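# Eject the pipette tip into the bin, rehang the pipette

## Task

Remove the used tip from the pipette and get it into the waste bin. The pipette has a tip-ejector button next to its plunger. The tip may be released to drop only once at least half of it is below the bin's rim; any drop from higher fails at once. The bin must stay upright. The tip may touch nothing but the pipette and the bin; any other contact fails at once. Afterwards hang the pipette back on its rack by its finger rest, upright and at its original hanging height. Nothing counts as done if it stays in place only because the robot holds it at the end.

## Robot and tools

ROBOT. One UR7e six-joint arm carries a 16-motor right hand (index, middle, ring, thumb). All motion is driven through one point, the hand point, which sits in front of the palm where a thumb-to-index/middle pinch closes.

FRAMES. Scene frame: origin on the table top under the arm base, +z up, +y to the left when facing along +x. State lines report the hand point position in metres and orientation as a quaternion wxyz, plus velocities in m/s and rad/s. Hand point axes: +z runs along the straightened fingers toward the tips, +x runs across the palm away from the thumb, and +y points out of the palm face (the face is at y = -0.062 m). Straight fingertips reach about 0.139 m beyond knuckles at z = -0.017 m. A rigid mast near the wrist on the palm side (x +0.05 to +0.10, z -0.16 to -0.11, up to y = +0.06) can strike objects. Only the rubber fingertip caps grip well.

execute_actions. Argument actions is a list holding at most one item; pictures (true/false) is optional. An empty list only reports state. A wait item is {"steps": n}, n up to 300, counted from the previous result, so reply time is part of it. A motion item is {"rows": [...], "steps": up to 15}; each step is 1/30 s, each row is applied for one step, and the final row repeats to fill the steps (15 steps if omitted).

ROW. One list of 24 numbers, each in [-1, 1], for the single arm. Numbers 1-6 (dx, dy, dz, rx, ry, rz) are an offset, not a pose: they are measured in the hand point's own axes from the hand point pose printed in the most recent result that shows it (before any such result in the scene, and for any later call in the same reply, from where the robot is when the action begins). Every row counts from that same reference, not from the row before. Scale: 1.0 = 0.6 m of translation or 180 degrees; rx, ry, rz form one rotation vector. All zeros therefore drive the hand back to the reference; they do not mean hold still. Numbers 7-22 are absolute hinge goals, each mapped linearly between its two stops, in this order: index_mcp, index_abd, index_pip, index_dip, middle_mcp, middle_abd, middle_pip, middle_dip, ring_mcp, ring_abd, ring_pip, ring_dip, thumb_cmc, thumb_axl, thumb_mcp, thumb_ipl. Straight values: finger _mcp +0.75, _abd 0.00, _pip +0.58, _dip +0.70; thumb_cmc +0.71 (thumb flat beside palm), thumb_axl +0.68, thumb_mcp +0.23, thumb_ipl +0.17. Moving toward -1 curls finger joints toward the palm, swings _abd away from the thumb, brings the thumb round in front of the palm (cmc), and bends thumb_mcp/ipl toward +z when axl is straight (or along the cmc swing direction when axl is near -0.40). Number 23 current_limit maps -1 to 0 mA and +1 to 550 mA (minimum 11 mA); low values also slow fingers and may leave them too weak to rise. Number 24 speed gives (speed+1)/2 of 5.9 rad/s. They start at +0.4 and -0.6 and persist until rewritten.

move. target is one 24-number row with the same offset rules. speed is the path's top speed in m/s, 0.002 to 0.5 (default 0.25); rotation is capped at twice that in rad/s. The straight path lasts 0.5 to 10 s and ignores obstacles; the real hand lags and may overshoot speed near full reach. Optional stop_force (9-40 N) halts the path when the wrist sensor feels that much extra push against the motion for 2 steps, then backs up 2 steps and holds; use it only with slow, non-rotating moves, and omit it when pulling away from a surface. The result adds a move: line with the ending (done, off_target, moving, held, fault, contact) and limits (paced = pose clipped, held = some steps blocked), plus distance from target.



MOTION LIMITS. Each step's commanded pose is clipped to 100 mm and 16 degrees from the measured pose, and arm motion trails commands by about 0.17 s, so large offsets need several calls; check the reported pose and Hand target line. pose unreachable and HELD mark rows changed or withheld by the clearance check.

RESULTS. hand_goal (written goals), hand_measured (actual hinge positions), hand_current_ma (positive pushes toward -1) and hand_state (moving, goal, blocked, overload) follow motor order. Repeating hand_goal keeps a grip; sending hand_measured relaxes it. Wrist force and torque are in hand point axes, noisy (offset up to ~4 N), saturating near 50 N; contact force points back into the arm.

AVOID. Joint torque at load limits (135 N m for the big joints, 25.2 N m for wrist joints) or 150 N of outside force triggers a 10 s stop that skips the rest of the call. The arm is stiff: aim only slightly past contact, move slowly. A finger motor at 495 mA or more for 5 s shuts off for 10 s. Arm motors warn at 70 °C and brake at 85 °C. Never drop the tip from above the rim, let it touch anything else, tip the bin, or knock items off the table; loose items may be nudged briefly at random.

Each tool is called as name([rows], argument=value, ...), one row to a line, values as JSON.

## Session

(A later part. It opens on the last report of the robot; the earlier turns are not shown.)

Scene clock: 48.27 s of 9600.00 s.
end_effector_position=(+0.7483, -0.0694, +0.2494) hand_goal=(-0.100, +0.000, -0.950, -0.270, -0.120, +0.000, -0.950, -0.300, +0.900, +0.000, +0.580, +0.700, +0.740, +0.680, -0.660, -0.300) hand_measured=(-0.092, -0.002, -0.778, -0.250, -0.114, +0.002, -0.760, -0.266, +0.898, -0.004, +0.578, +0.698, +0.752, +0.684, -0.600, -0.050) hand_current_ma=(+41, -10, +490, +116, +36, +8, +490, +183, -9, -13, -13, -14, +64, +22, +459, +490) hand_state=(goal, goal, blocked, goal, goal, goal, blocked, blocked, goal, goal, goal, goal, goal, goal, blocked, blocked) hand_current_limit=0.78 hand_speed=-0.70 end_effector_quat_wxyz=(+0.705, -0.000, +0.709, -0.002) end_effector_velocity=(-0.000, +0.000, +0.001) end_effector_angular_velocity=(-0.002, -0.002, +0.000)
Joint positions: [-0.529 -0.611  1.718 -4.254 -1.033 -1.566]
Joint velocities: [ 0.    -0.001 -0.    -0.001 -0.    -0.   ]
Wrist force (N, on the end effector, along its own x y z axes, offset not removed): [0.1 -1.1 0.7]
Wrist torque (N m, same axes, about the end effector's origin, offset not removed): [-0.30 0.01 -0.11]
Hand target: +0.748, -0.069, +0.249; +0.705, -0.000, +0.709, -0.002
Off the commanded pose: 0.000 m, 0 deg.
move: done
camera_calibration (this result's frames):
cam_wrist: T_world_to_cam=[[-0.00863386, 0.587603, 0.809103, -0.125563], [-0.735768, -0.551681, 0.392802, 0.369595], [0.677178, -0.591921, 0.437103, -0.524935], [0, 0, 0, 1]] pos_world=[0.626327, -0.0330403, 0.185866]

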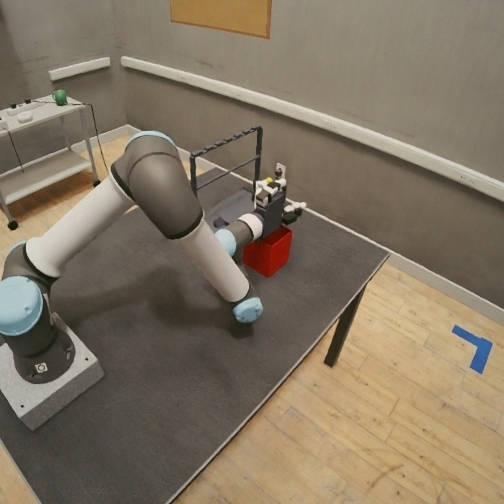

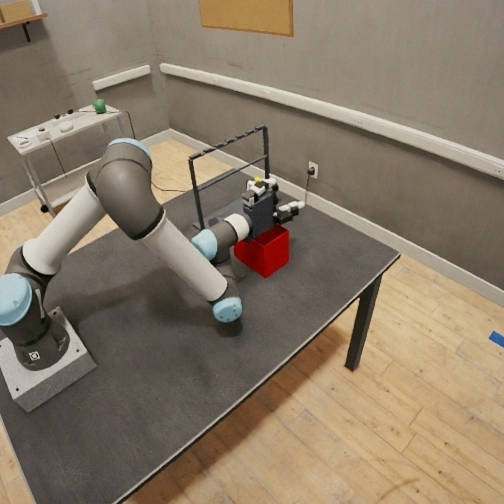

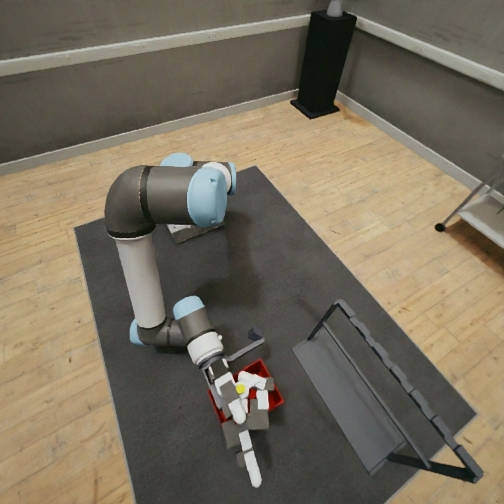

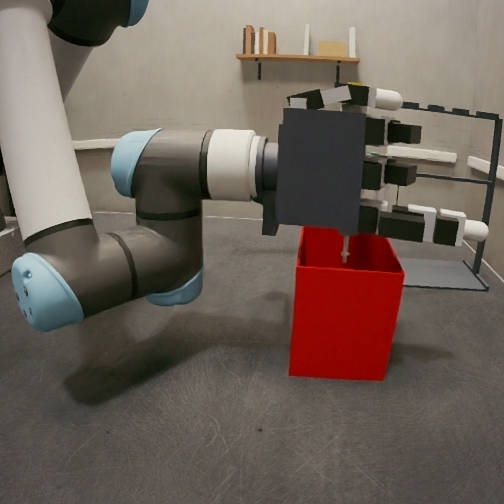

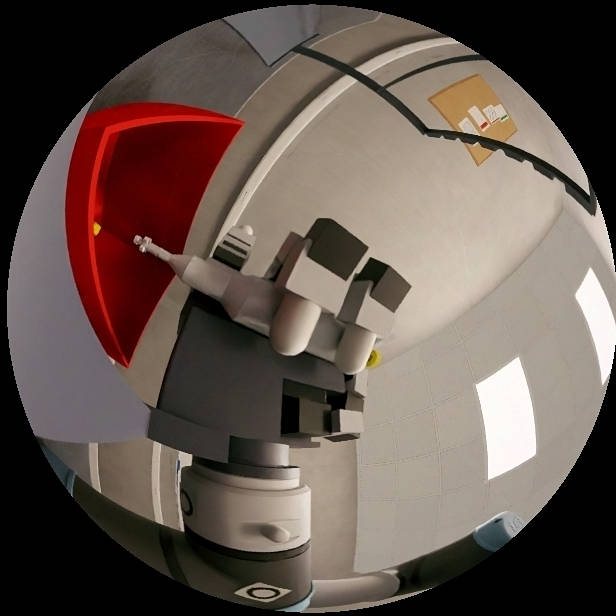

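Ejected.

move(target=[-0.1,0,0,0,0,0,-0.09,-0.06,-0.6,-0.1,-0.12,0,-0.95,-0.3,0.9,0,0.58,0.7,0.76,0.68,0.23,0.17,0.78,-0.7], speed=0.08)

move(target=[0.047,0.25,0.0108,0,0,0,0.8,0,0.58,0.7,-0.12,0,-0.95,-0.3,0.9,0,0.58,0.7,0.76,0.68,0.23,0.17,0.78,-0.7], speed=0.08)

move(target=[0,0.12,0,0,0,0,0.8,0,0.58,0.7,-0.12,0,-0.95,-0.3,0.9,0,0.58,0.7,0.76,0.68,0.23,0.17,0.78,-0.7], speed=0.05)

zoom_image(camera="cam_high", region=[280,270,410,400])

Scene clock: 54.43 s of 9600.00 s.
end_effector_position=(+0.7487, -0.0693, +0.3094) hand_goal=(-0.090, -0.060, -0.600, -0.100, -0.120, +0.000, -0.950, -0.300, +0.900, +0.000, +0.580, +0.700, +0.760, +0.680, +0.230, +0.170) hand_measured=(-0.088, -0.060, -0.602, -0.102, -0.114, +0.002, -0.760, -0.266, +0.898, -0.004, +0.578, +0.698, +0.760, +0.678, +0.228, +0.168) hand_current_ma=(+10, +3, -13, -14, +34, +9, +490, +183, -9, -14, -13, -14, -2, -9, -15, -15) hand_state=(goal, goal, goal, goal, goal, goal, blocked, blocked, goal, goal, goal, goal, goal, goal, goal, goal) hand_current_limit=0.78 hand_speed=-0.70 end_effector_quat_wxyz=(+0.705, -0.000, +0.709, -0.002) end_effector_velocity=(-0.000, -0.000, +0.000) end_effector_angular_velocity=(-0.000, -0.000, -0.000)
Joint positions: [-0.53  -0.736  1.747 -4.157 -1.032 -1.566]
Joint velocities: [-0. -0. -0. -0. -0.  0.]
Wrist force (N, on the end effector, along its own x y z axes, offset not removed): [1.7 -0.6 -4.2]
Wrist torque (N m, same axes, about the end effector's origin, offset not removed): [0.15 -0.09 0.10]
Hand target: +0.749, -0.069, +0.309; +0.705, -0.000, +0.709, -0.002
Off the commanded pose: 0.000 m, 0 deg.
After step 90, 1.33 s passed at rest.
move: done
camera_calibration (this result's frames):
cam_wrist: T_world_to_cam=[[-0.00863299, 0.587603, 0.809103, -0.174194], [-0.735768, -0.551681, 0.392803, 0.346327], [0.677179, -0.591921, 0.437102, -0.551386], [0, 0, 0, 1]] pos_world=[0.626699, -0.0329576, 0.245915]

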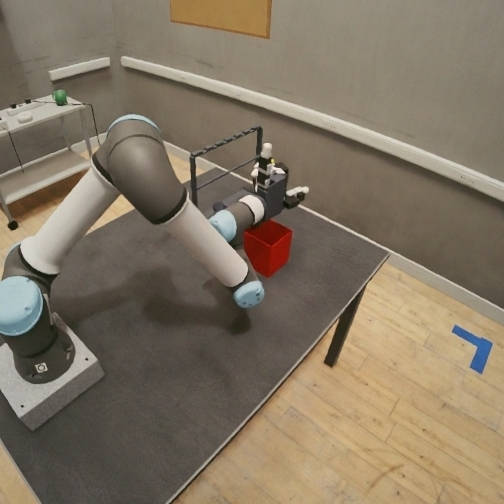

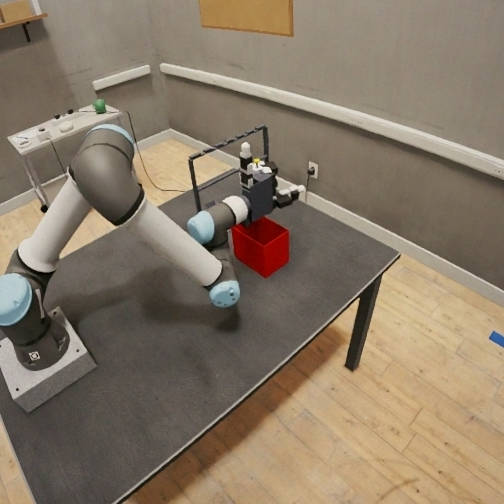

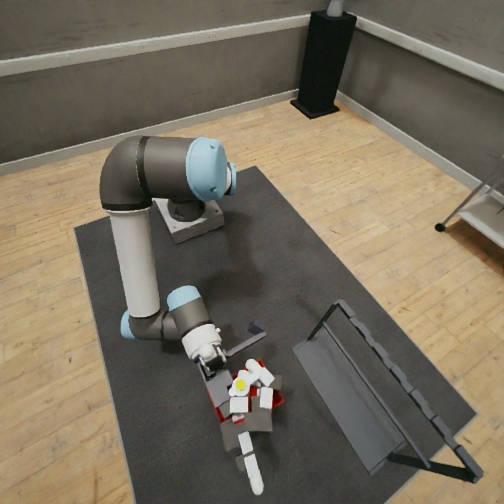

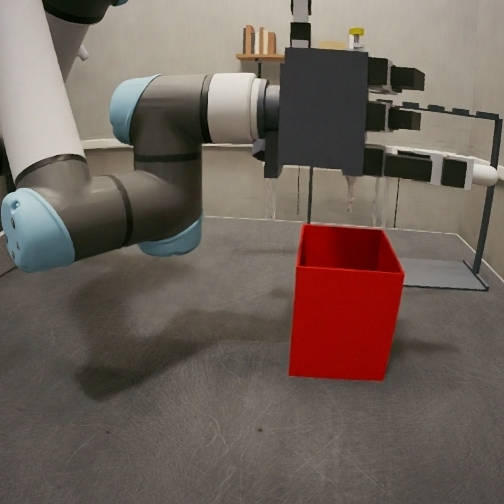

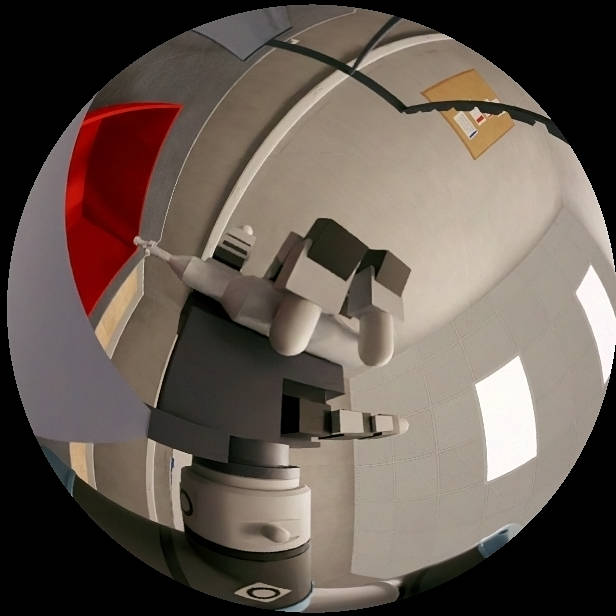

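Scene clock: 56.80 s of 9600.00 s.
end_effector_position=(+0.7552, +0.0805, +0.2811) hand_goal=(+0.800, +0.000, +0.580, +0.700, -0.120, +0.000, -0.950, -0.300, +0.900, +0.000, +0.580, +0.700, +0.760, +0.680, +0.230, +0.170) hand_measured=(+0.798, -0.008, +0.578, +0.698, -0.114, +0.002, -0.760, -0.266, +0.898, -0.004, +0.578, +0.698, +0.760, +0.678, +0.228, +0.168) hand_current_ma=(-12, -40, -14, -14, +34, +9, +489, +183, -9, -14, -13, -14, -2, -9, -14, -15) hand_state=(goal, goal, goal, goal, goal, goal, blocked, blocked, goal, goal, goal, goal, goal, goal, goal, goal) hand_current_limit=0.78 hand_speed=-0.70 end_effector_quat_wxyz=(+0.705, -0.000, +0.709, -0.002) end_effector_velocity=(+0.000, +0.003, -0.001) end_effector_angular_velocity=(+0.000, +0.000, -0.000)
Joint positions: [-0.256 -0.698  1.789 -4.236 -1.306 -1.567]
Joint velocities: [ 0.005  0.002 -0.001 -0.    -0.005  0.   ]
Wrist force (N, on the end effector, along its own x y z axes, offset not removed): [-0.2 0.5 1.5]
Wrist torque (N m, same axes, about the end effector's origin, offset not removed): [-0.01 0.02 -0.05]
Hand target: +0.755, +0.081, +0.281; +0.705, -0.000, +0.709, -0.002
Off the commanded pose: 0.001 m, 0 deg.
move: done
camera_calibration (this result's frames):
cam_wrist: T_world_to_cam=[[-0.00879364, 0.587267, 0.809346, -0.239116], [-0.735821, -0.551866, 0.392443, 0.445019], [0.677119, -0.592083, 0.436976, -0.454657], [0, 0, 0, 1]] pos_world=[0.633209, 0.116821, 0.217557]

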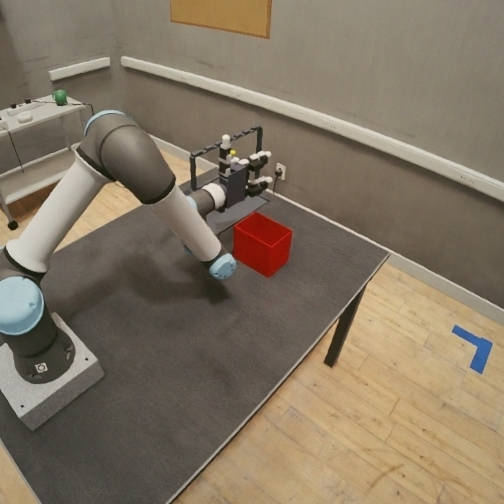

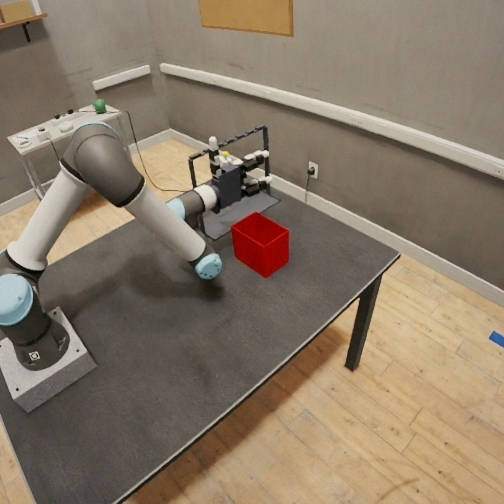

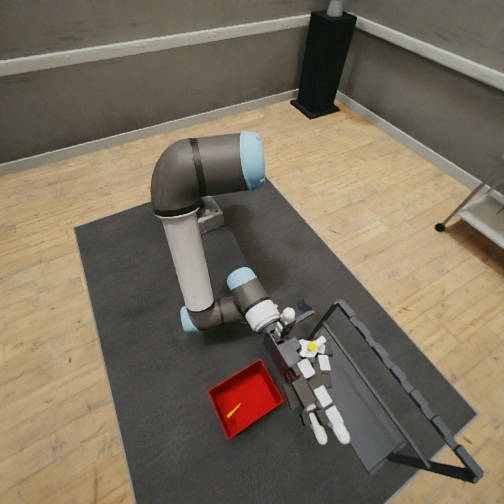

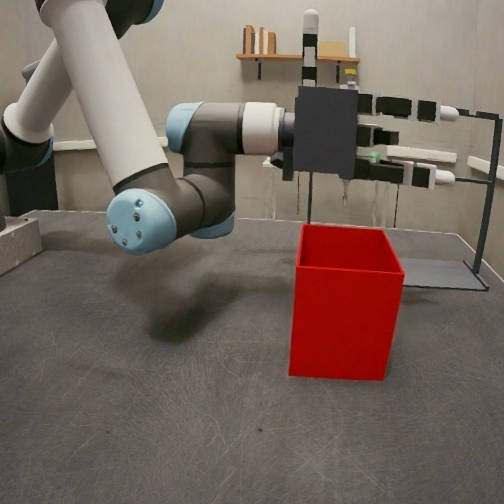

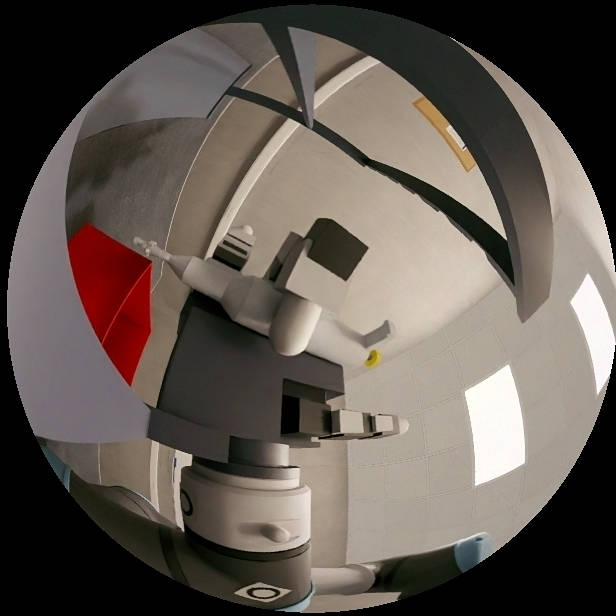

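Scene clock: 58.63 s of 9600.00 s.
end_effector_position=(+0.7553, +0.1523, +0.2810) hand_goal=(+0.800, +0.000, +0.580, +0.700, -0.120, +0.000, -0.950, -0.300, +0.900, +0.000, +0.580, +0.700, +0.760, +0.680, +0.230, +0.170) hand_measured=(+0.798, -0.008, +0.578, +0.698, -0.114, +0.002, -0.760, -0.266, +0.898, -0.004, +0.578, +0.698, +0.760, +0.678, +0.228, +0.168) hand_current_ma=(-12, -40, -14, -14, +34, +9, +489, +183, -9, -14, -13, -14, -2, -9, -14, -15) hand_state=(goal, goal, goal, goal, goal, goal, blocked, blocked, goal, goal, goal, goal, goal, goal, goal, goal) hand_current_limit=0.78 hand_speed=-0.70 end_effector_quat_wxyz=(+0.706, -0.000, +0.709, -0.002) end_effector_velocity=(-0.000, +0.003, -0.000) end_effector_angular_velocity=(+0.001, -0.000, +0.000)
Joint positions: [-0.118 -0.694  1.775 -4.227 -1.445 -1.567]
Joint velocities: [ 0.005  0.001 -0.    -0.    -0.005  0.001]
Wrist force (N, on the end effector, along its own x y z axes, offset not removed): [0.5 -2.0 0.6]
Wrist torque (N m, same axes, about the end effector's origin, offset not removed): [-0.46 -0.07 -0.11]
Hand target: +0.755, +0.153, +0.281; +0.706, -0.000, +0.709, -0.002
Off the commanded pose: 0.000 m, 0 deg.
move: done
camera_calibration (this result's frames):
cam_wrist: T_world_to_cam=[[-0.00884213, 0.587074, 0.809485, -0.2812], [-0.735828, -0.551973, 0.392278, 0.484795], [0.67711, -0.592173, 0.436867, -0.412121], [0, 0, 0, 1]] pos_world=[0.633291, 0.188632, 0.217495]

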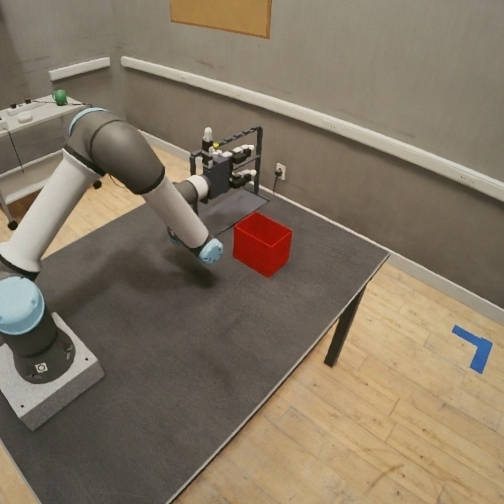

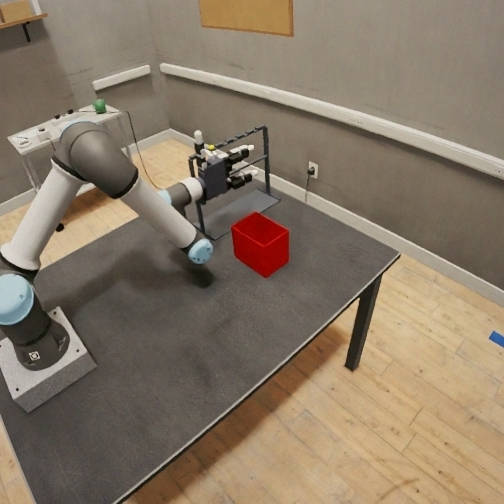

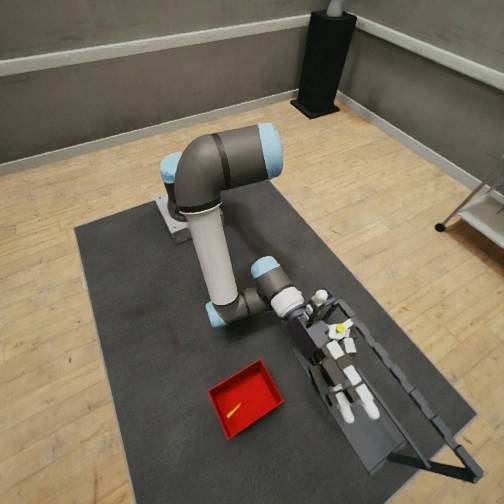

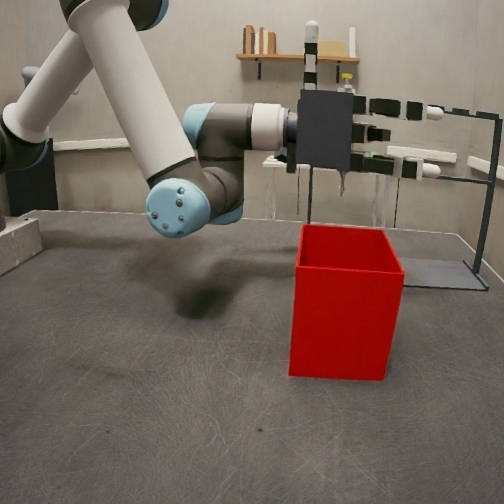

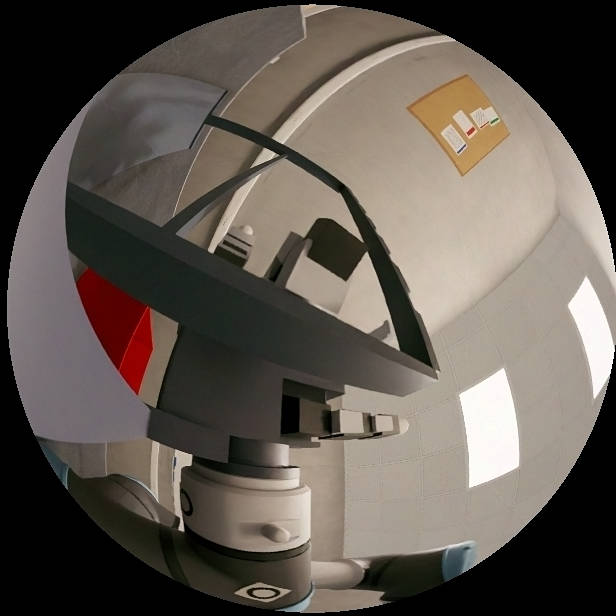

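Region (280, 270, 410, 400) of cam_high's 504x504 image, scaled by 3.877, with more detail than that image has.

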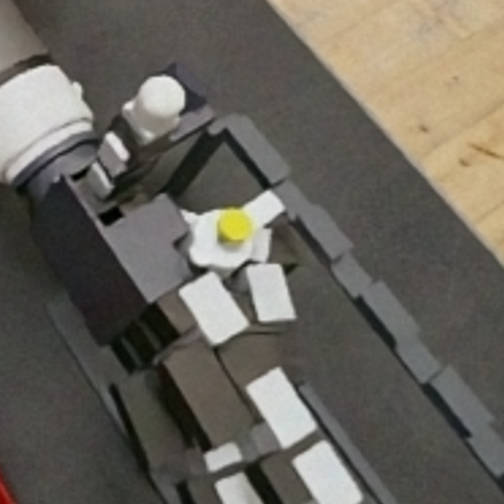

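move(target=[0,0.0515,-0.001,0,0,0,0.8,0,0.58,0.7,-0.12,0,-0.95,-0.3,0.9,0,0.58,0.7,0.76,0.68,0.23,0.17,0.78,-0.7], speed=0.02)

move(target=[0.021,0,0,0,0,0,0.8,0,0.58,0.7,-0.12,0,-0.95,-0.3,0.9,0,0.58,0.7,0.76,0.68,0.23,0.17,0.78,-0.7], speed=0.01)

zoom_image(camera="cam_wrist", region=[300,250,460,410])

Scene clock: 63.80 s of 9600.00 s.
end_effector_position=(+0.7547, +0.1829, +0.2810) hand_goal=(+0.800, +0.000, +0.580, +0.700, -0.120, +0.000, -0.950, -0.300, +0.900, +0.000, +0.580, +0.700, +0.760, +0.680, +0.230, +0.170) hand_measured=(+0.798, -0.008, +0.578, +0.698, -0.114, +0.002, -0.760, -0.266, +0.898, -0.004, +0.578, +0.698, +0.760, +0.678, +0.228, +0.168) hand_current_ma=(-12, -40, -14, -14, +34, +9, +489, +183, -9, -14, -13, -14, -2, -9, -14, -15) hand_state=(goal, goal, goal, goal, goal, goal, blocked, blocked, goal, goal, goal, goal, goal, goal, goal, goal) hand_current_limit=0.78 hand_speed=-0.70 end_effector_quat_wxyz=(+0.706, -0.000, +0.709, -0.002) end_effector_velocity=(-0.000, +0.002, +0.000) end_effector_angular_velocity=(+0.000, -0.001, -0.000)
Joint positions: [-0.058 -0.69   1.761 -4.218 -1.504 -1.567]
Joint velocities: [ 0.004  0.    -0.001 -0.    -0.005  0.   ]
Wrist force (N, on the end effector, along its own x y z axes, offset not removed): [-0.4 1.0 -0.2]
Wrist torque (N m, same axes, about the end effector's origin, offset not removed): [0.12 0.21 -0.14]
Hand target: +0.755, +0.183, +0.281; +0.706, -0.000, +0.709, -0.002
Off the commanded pose: 0.000 m, 0 deg.
After step 90, 0.33 s passed at rest.
move: done
camera_calibration (this result's frames):
cam_wrist: T_world_to_cam=[[-0.00885775, 0.586991, 0.809545, -0.29918], [-0.735825, -0.552024, 0.392214, 0.501341], [0.677114, -0.592209, 0.436812, -0.393548], [0, 0, 0, 1]] pos_world=[0.632726, 0.219305, 0.217473]

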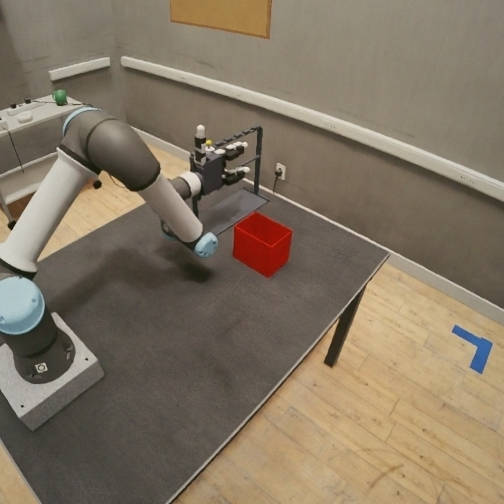

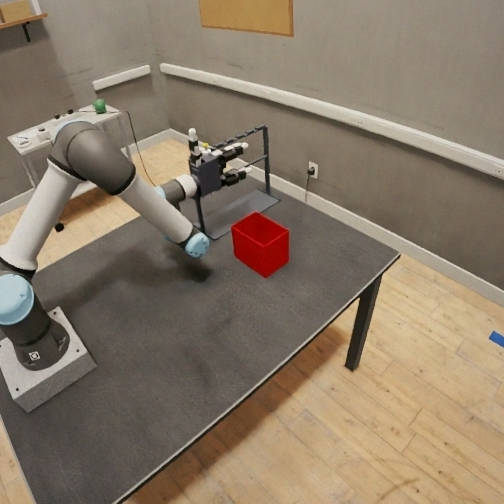

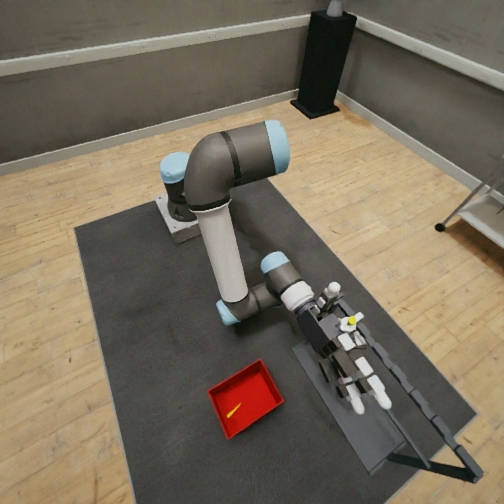

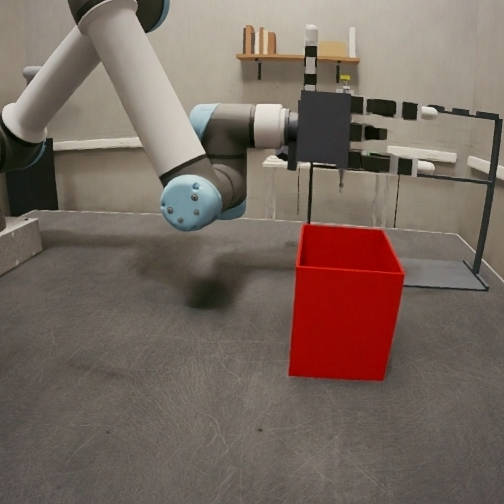

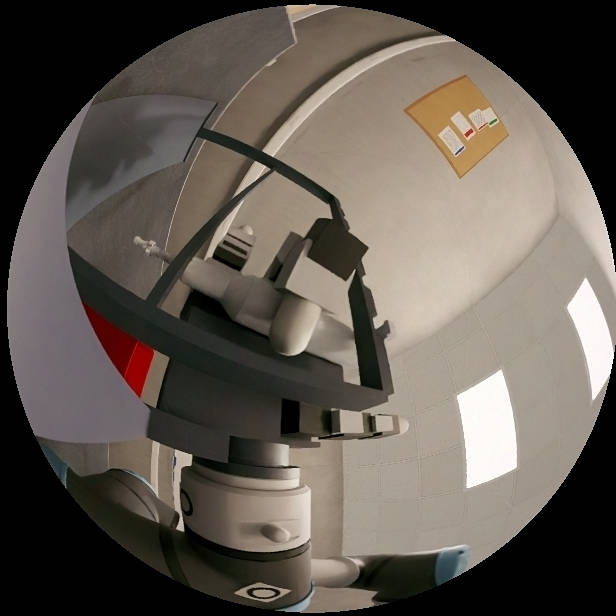

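Scene clock: 65.27 s of 9600.00 s.
end_effector_position=(+0.7546, +0.1829, +0.2686) hand_goal=(+0.800, +0.000, +0.580, +0.700, -0.120, +0.000, -0.950, -0.300, +0.900, +0.000, +0.580, +0.700, +0.760, +0.680, +0.230, +0.170) hand_measured=(+0.798, -0.008, +0.578, +0.698, -0.114, +0.002, -0.760, -0.266, +0.898, -0.004, +0.578, +0.698, +0.760, +0.678, +0.228, +0.168) hand_current_ma=(-12, -40, -14, -14, +34, +9, +489, +183, -9, -14, -13, -14, -2, -9, -14, -15) hand_state=(goal, goal, goal, goal, goal, goal, blocked, blocked, goal, goal, goal, goal, goal, goal, goal, goal) hand_current_limit=0.78 hand_speed=-0.70 end_effector_quat_wxyz=(+0.706, -0.000, +0.709, -0.002) end_effector_velocity=(+0.000, -0.001, -0.002) end_effector_angular_velocity=(+0.001, -0.001, -0.001)
Joint positions: [-0.058 -0.663  1.755 -4.238 -1.504 -1.567]
Joint velocities: [-0.001  0.005 -0.002 -0.003 -0.001  0.001]
Wrist force (N, on the end effector, along its own x y z axes, offset not removed): [-0.8 0.0 -1.5]
Wrist torque (N m, same axes, about the end effector's origin, offset not removed): [0.10 0.22 -0.01]
Hand target: +0.755, +0.183, +0.268; +0.706, -0.000, +0.709, -0.002
Off the commanded pose: 0.000 m, 0 deg.
move: done
camera_calibration (this result's frames):
cam_wrist: T_world_to_cam=[[-0.0088437, 0.586995, 0.809543, -0.289148], [-0.735822, -0.552018, 0.392227, 0.506113], [0.677118, -0.59221, 0.436805, -0.388116], [0, 0, 0, 1]] pos_world=[0.632652, 0.219266, 0.205098]

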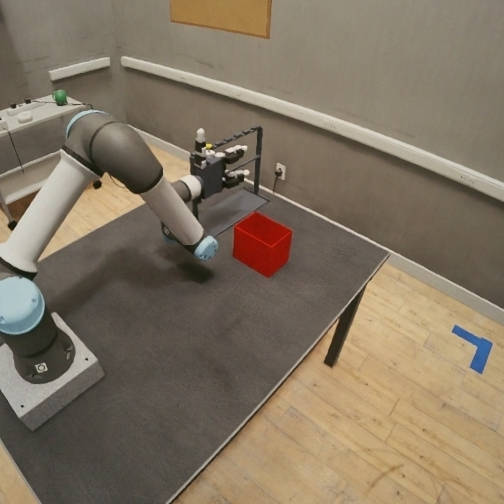

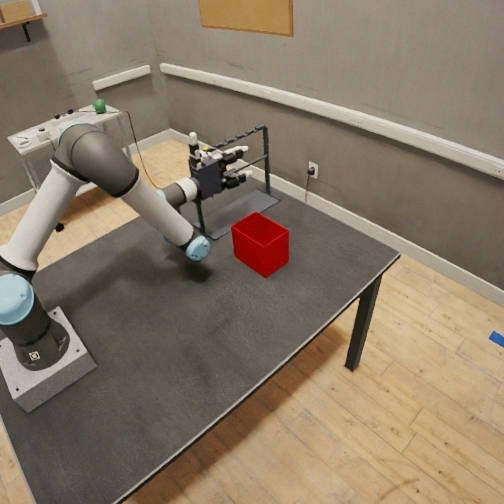

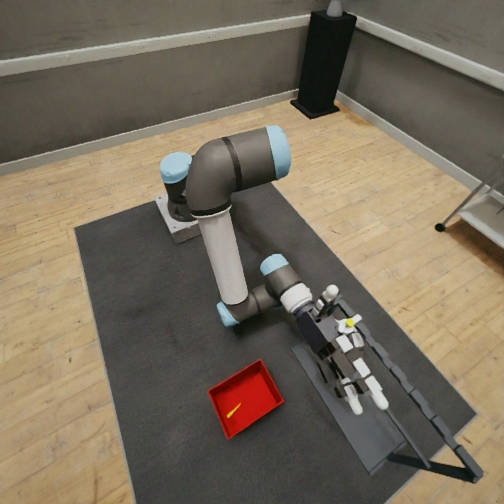

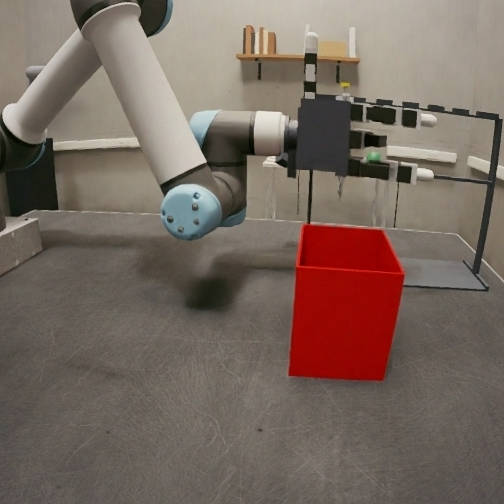

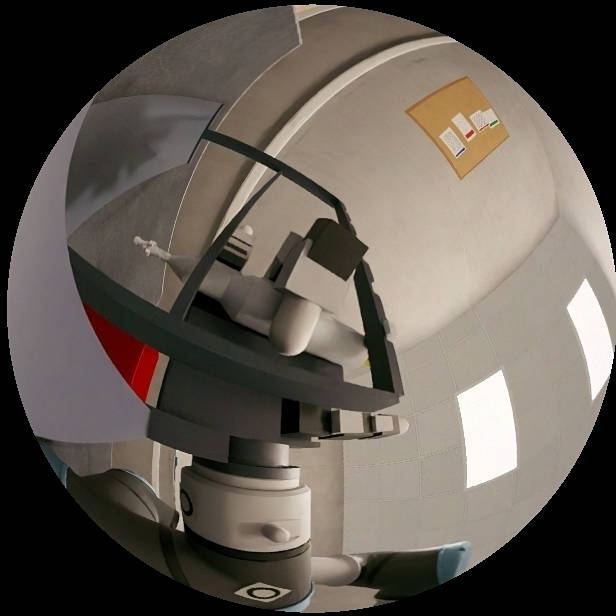

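Region (300, 250, 460, 410) of cam_wrist's 616x616 image, scaled by 3.150, with more detail than that image has.

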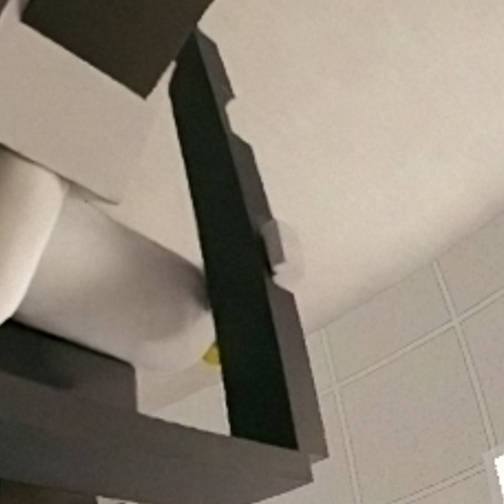

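move(target=[0.001,0,0,0,0,0,0.8,0,0.58,0.7,-0.05,0,-0.3,-0.1,0.9,0,0.58,0.7,0.76,0.68,0.23,0.17,0.78,-0.7])

move(target=[0,0,0,0,0,0,0.8,0,0.58,0.7,0.75,0,0.58,0.7,0.9,0,0.58,0.7,0.76,0.68,0.23,0.17,0.78,-0.6])

move(target=[0,-0.15,0,0,0,0,0.8,0,0.58,0.7,0.75,0,0.58,0.7,0.9,0,0.58,0.7,0.76,0.68,0.23,0.17,0.78,-0.6], speed=0.06)

Scene clock: 69.33 s of 9600.00 s.
end_effector_position=(+0.7546, +0.1829, +0.2680) hand_goal=(+0.800, +0.000, +0.580, +0.700, -0.050, +0.000, -0.300, -0.100, +0.900, +0.000, +0.580, +0.700, +0.760, +0.680, +0.230, +0.170) hand_measured=(+0.798, -0.008, +0.578, +0.698, -0.052, +0.000, -0.302, -0.102, +0.898, -0.004, +0.578, +0.698, +0.760, +0.678, +0.228, +0.168) hand_current_ma=(-12, -40, -14, -14, -13, -2, -14, -14, -9, -14, -13, -14, -2, -9, -14, -15) hand_state=(goal, goal, goal, goal, goal, goal, goal, goal, goal, goal, goal, goal, goal, goal, goal, goal) hand_current_limit=0.78 hand_speed=-0.70 end_effector_quat_wxyz=(+0.706, -0.000, +0.709, -0.002) end_effector_velocity=(-0.000, +0.000, -0.000) end_effector_angular_velocity=(+0.000, -0.000, +0.000)
Joint positions: [-0.058 -0.662  1.755 -4.239 -1.504 -1.567]
Joint velocities: [ 0.     0.     0.001 -0.001 -0.     0.   ]
Wrist force (N, on the end effector, along its own x y z axes, offset not removed): [-1.8 -2.7 -2.3]
Wrist torque (N m, same axes, about the end effector's origin, offset not removed): [-0.29 0.14 -0.39]
Hand target: +0.755, +0.183, +0.268; +0.706, -0.000, +0.709, -0.002
Off the commanded pose: 0.000 m, 0 deg.
After step 90, 0.07 s passed at rest.
move: done
camera_calibration (this result's frames):
cam_wrist: T_world_to_cam=[[-0.00884586, 0.586995, 0.809543, -0.288673], [-0.73582, -0.552021, 0.392227, 0.506352], [0.67712, -0.592208, 0.436805, -0.387839], [0, 0, 0, 1]] pos_world=[0.632644, 0.219285, 0.204498]

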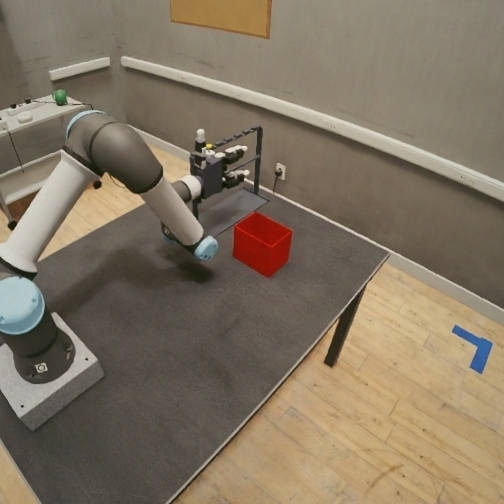

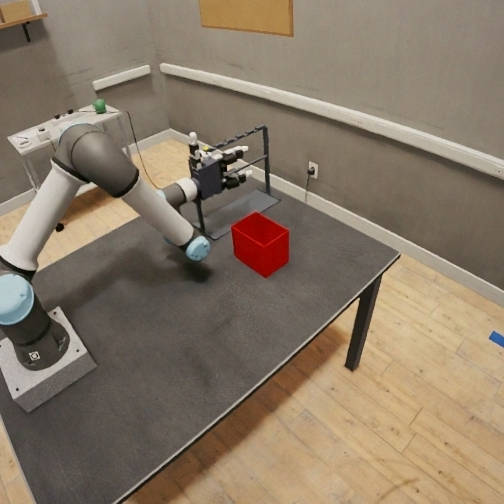

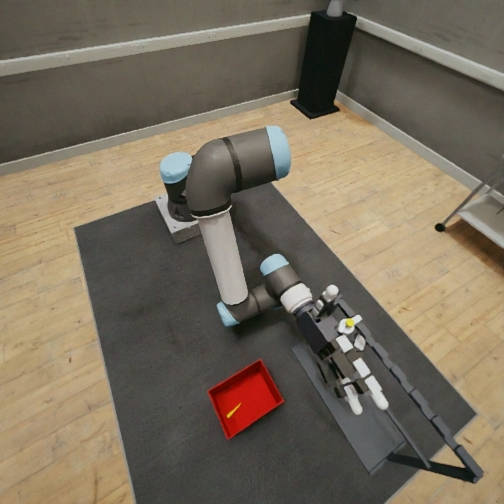

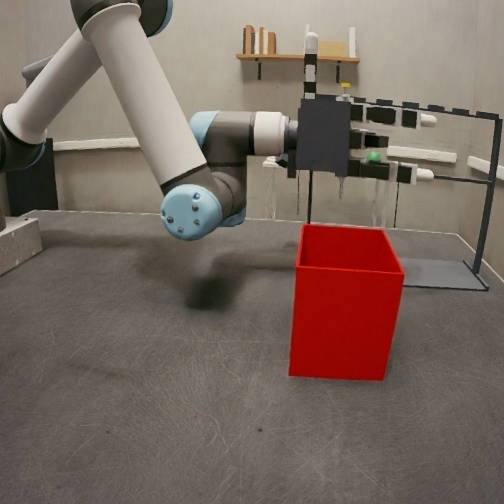

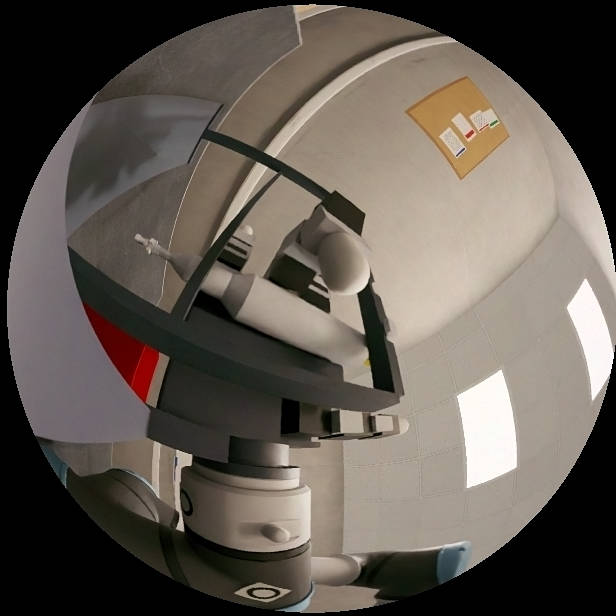

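Scene clock: 70.50 s of 9600.00 s.
end_effector_position=(+0.7546, +0.1829, +0.2680) hand_goal=(+0.800, +0.000, +0.580, +0.700, +0.750, +0.000, +0.580, +0.700, +0.900, +0.000, +0.580, +0.700, +0.760, +0.680, +0.230, +0.170) hand_measured=(+0.798, -0.008, +0.578, +0.698, +0.748, -0.002, +0.578, +0.698, +0.898, -0.004, +0.578, +0.698, +0.760, +0.678, +0.228, +0.168) hand_current_ma=(-12, -40, -14, -14, -12, -13, -14, -14, -9, -14, -13, -14, -2, -9, -14, -15) hand_state=(goal, goal, goal, goal, goal, goal, goal, goal, goal, goal, goal, goal, goal, goal, goal, goal) hand_current_limit=0.78 hand_speed=-0.60 end_effector_quat_wxyz=(+0.706, -0.000, +0.709, -0.002) end_effector_velocity=(+0.000, +0.000, -0.000) end_effector_angular_velocity=(-0.000, +0.001, +0.000)
Joint positions: [-0.058 -0.662  1.755 -4.239 -1.504 -1.567]
Joint velocities: [ 0.    -0.    -0.001  0.001 -0.    -0.   ]
Wrist force (N, on the end effector, along its own x y z axes, offset not removed): [1.7 -1.4 -4.2]
Wrist torque (N m, same axes, about the end effector's origin, offset not removed): [0.15 0.00 0.15]
Hand target: +0.755, +0.183, +0.268; +0.706, -0.000, +0.709, -0.002
Off the commanded pose: 0.000 m, 0 deg.
move: done
camera_calibration (this result's frames):
cam_wrist: T_world_to_cam=[[-0.00884768, 0.586994, 0.809543, -0.288672], [-0.735821, -0.552021, 0.392225, 0.506353], [0.677119, -0.592208, 0.436807, -0.387839], [0, 0, 0, 1]] pos_world=[0.632644, 0.219285, 0.204498]

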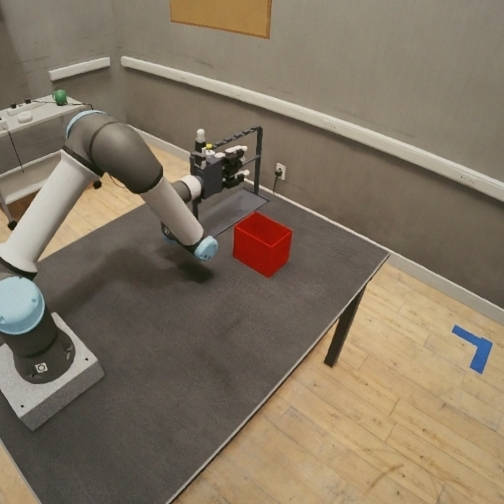

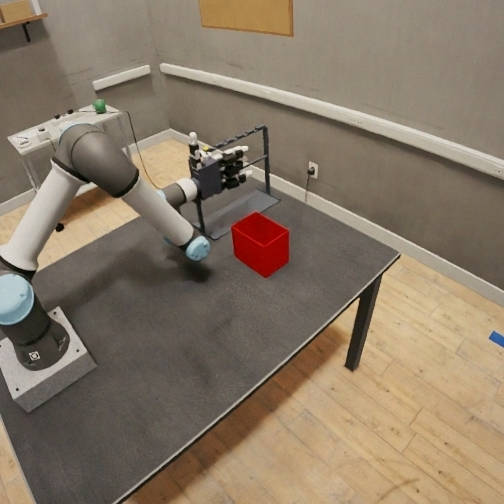

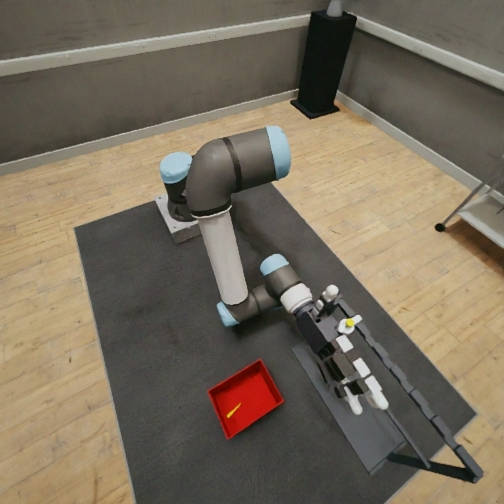

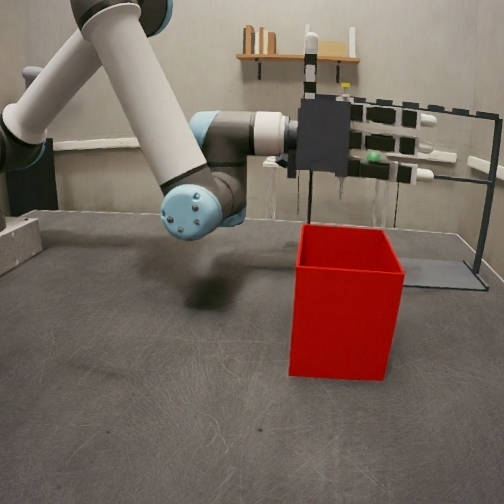

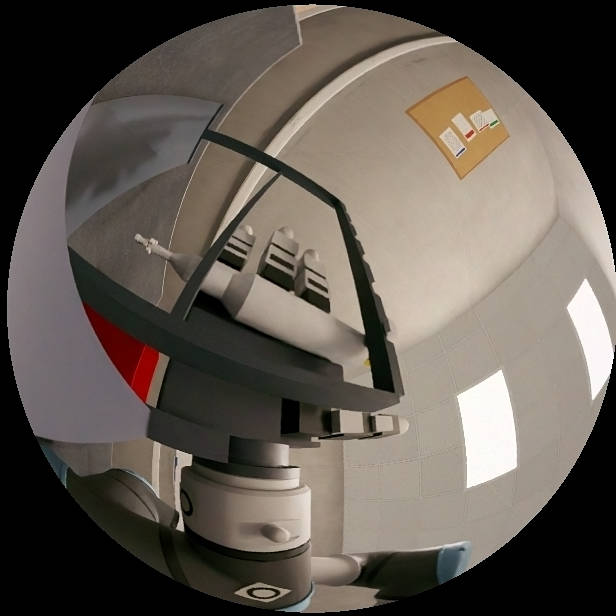

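Scene clock: 72.43 s of 9600.00 s.
end_effector_position=(+0.7545, +0.0931, +0.2681) hand_goal=(+0.800, +0.000, +0.580, +0.700, +0.750, +0.000, +0.580, +0.700, +0.900, +0.000, +0.580, +0.700, +0.760, +0.680, +0.230, +0.170) hand_measured=(+0.798, -0.008, +0.578, +0.698, +0.748, -0.002, +0.578, +0.698, +0.898, -0.004, +0.578, +0.698, +0.760, +0.678, +0.228, +0.168) hand_current_ma=(-12, -40, -14, -14, -12, -13, -14, -14, -9, -14, -13, -14, -2, -9, -14, -15) hand_state=(goal, goal, goal, goal, goal, goal, goal, goal, goal, goal, goal, goal, goal, goal, goal, goal) hand_current_limit=0.78 hand_speed=-0.60 end_effector_quat_wxyz=(+0.705, -0.000, +0.709, -0.002) end_effector_velocity=(-0.000, -0.002, +0.000) end_effector_angular_velocity=(-0.001, -0.002, -0.000)
Joint positions: [-0.232 -0.671  1.784 -4.259 -1.33  -1.567]
Joint velocities: [-0.004 -0.    -0.    -0.002  0.004 -0.   ]
Wrist force (N, on the end effector, along its own x y z axes, offset not removed): [2.3 -1.5 -3.3]
Wrist torque (N m, same axes, about the end effector's origin, offset not removed): [0.04 -0.07 0.16]
Hand target: +0.755, +0.093, +0.268; +0.705, -0.000, +0.709, -0.002
Off the commanded pose: 0.000 m, 0 deg.
move: done
camera_calibration (this result's frames):
cam_wrist: T_world_to_cam=[[-0.00879967, 0.587238, 0.809367, -0.236015], [-0.735813, -0.55189, 0.392425, 0.456576], [0.677128, -0.592089, 0.436953, -0.441062], [0, 0, 0, 1]] pos_world=[0.632533, 0.129429, 0.204574]

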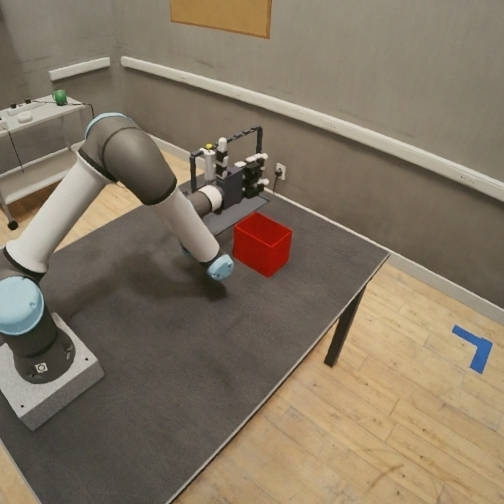

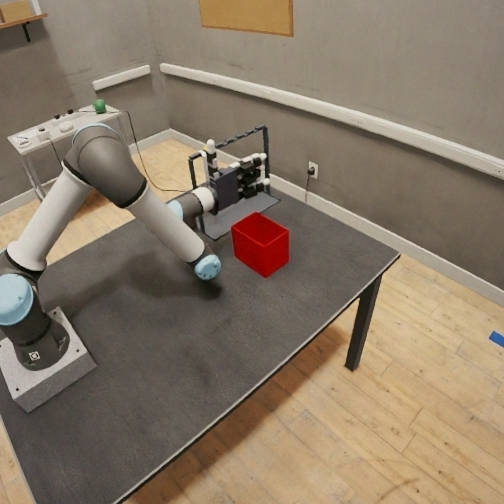

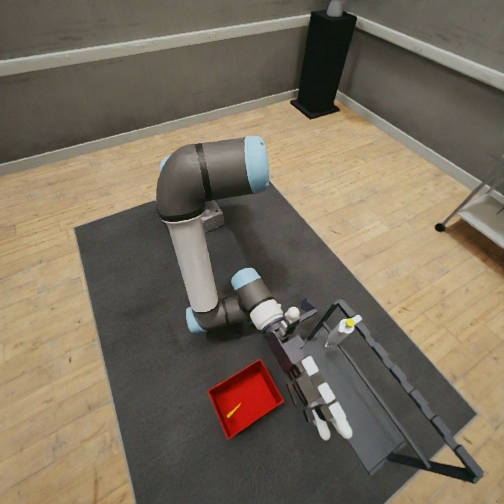

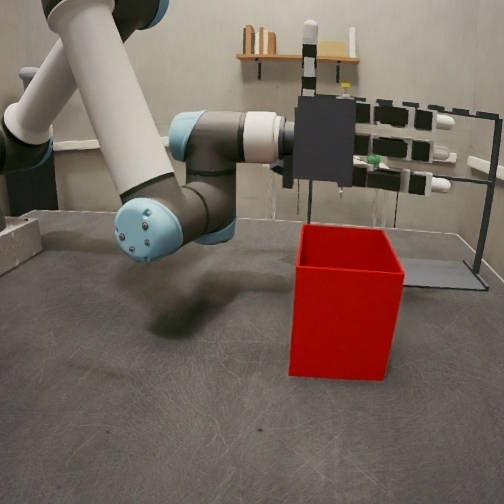

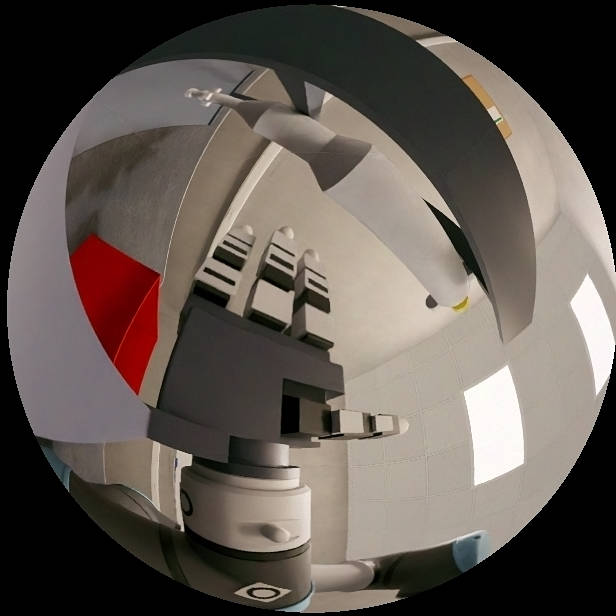

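finished_scene(scene=2)

The scene is finished: the task was done.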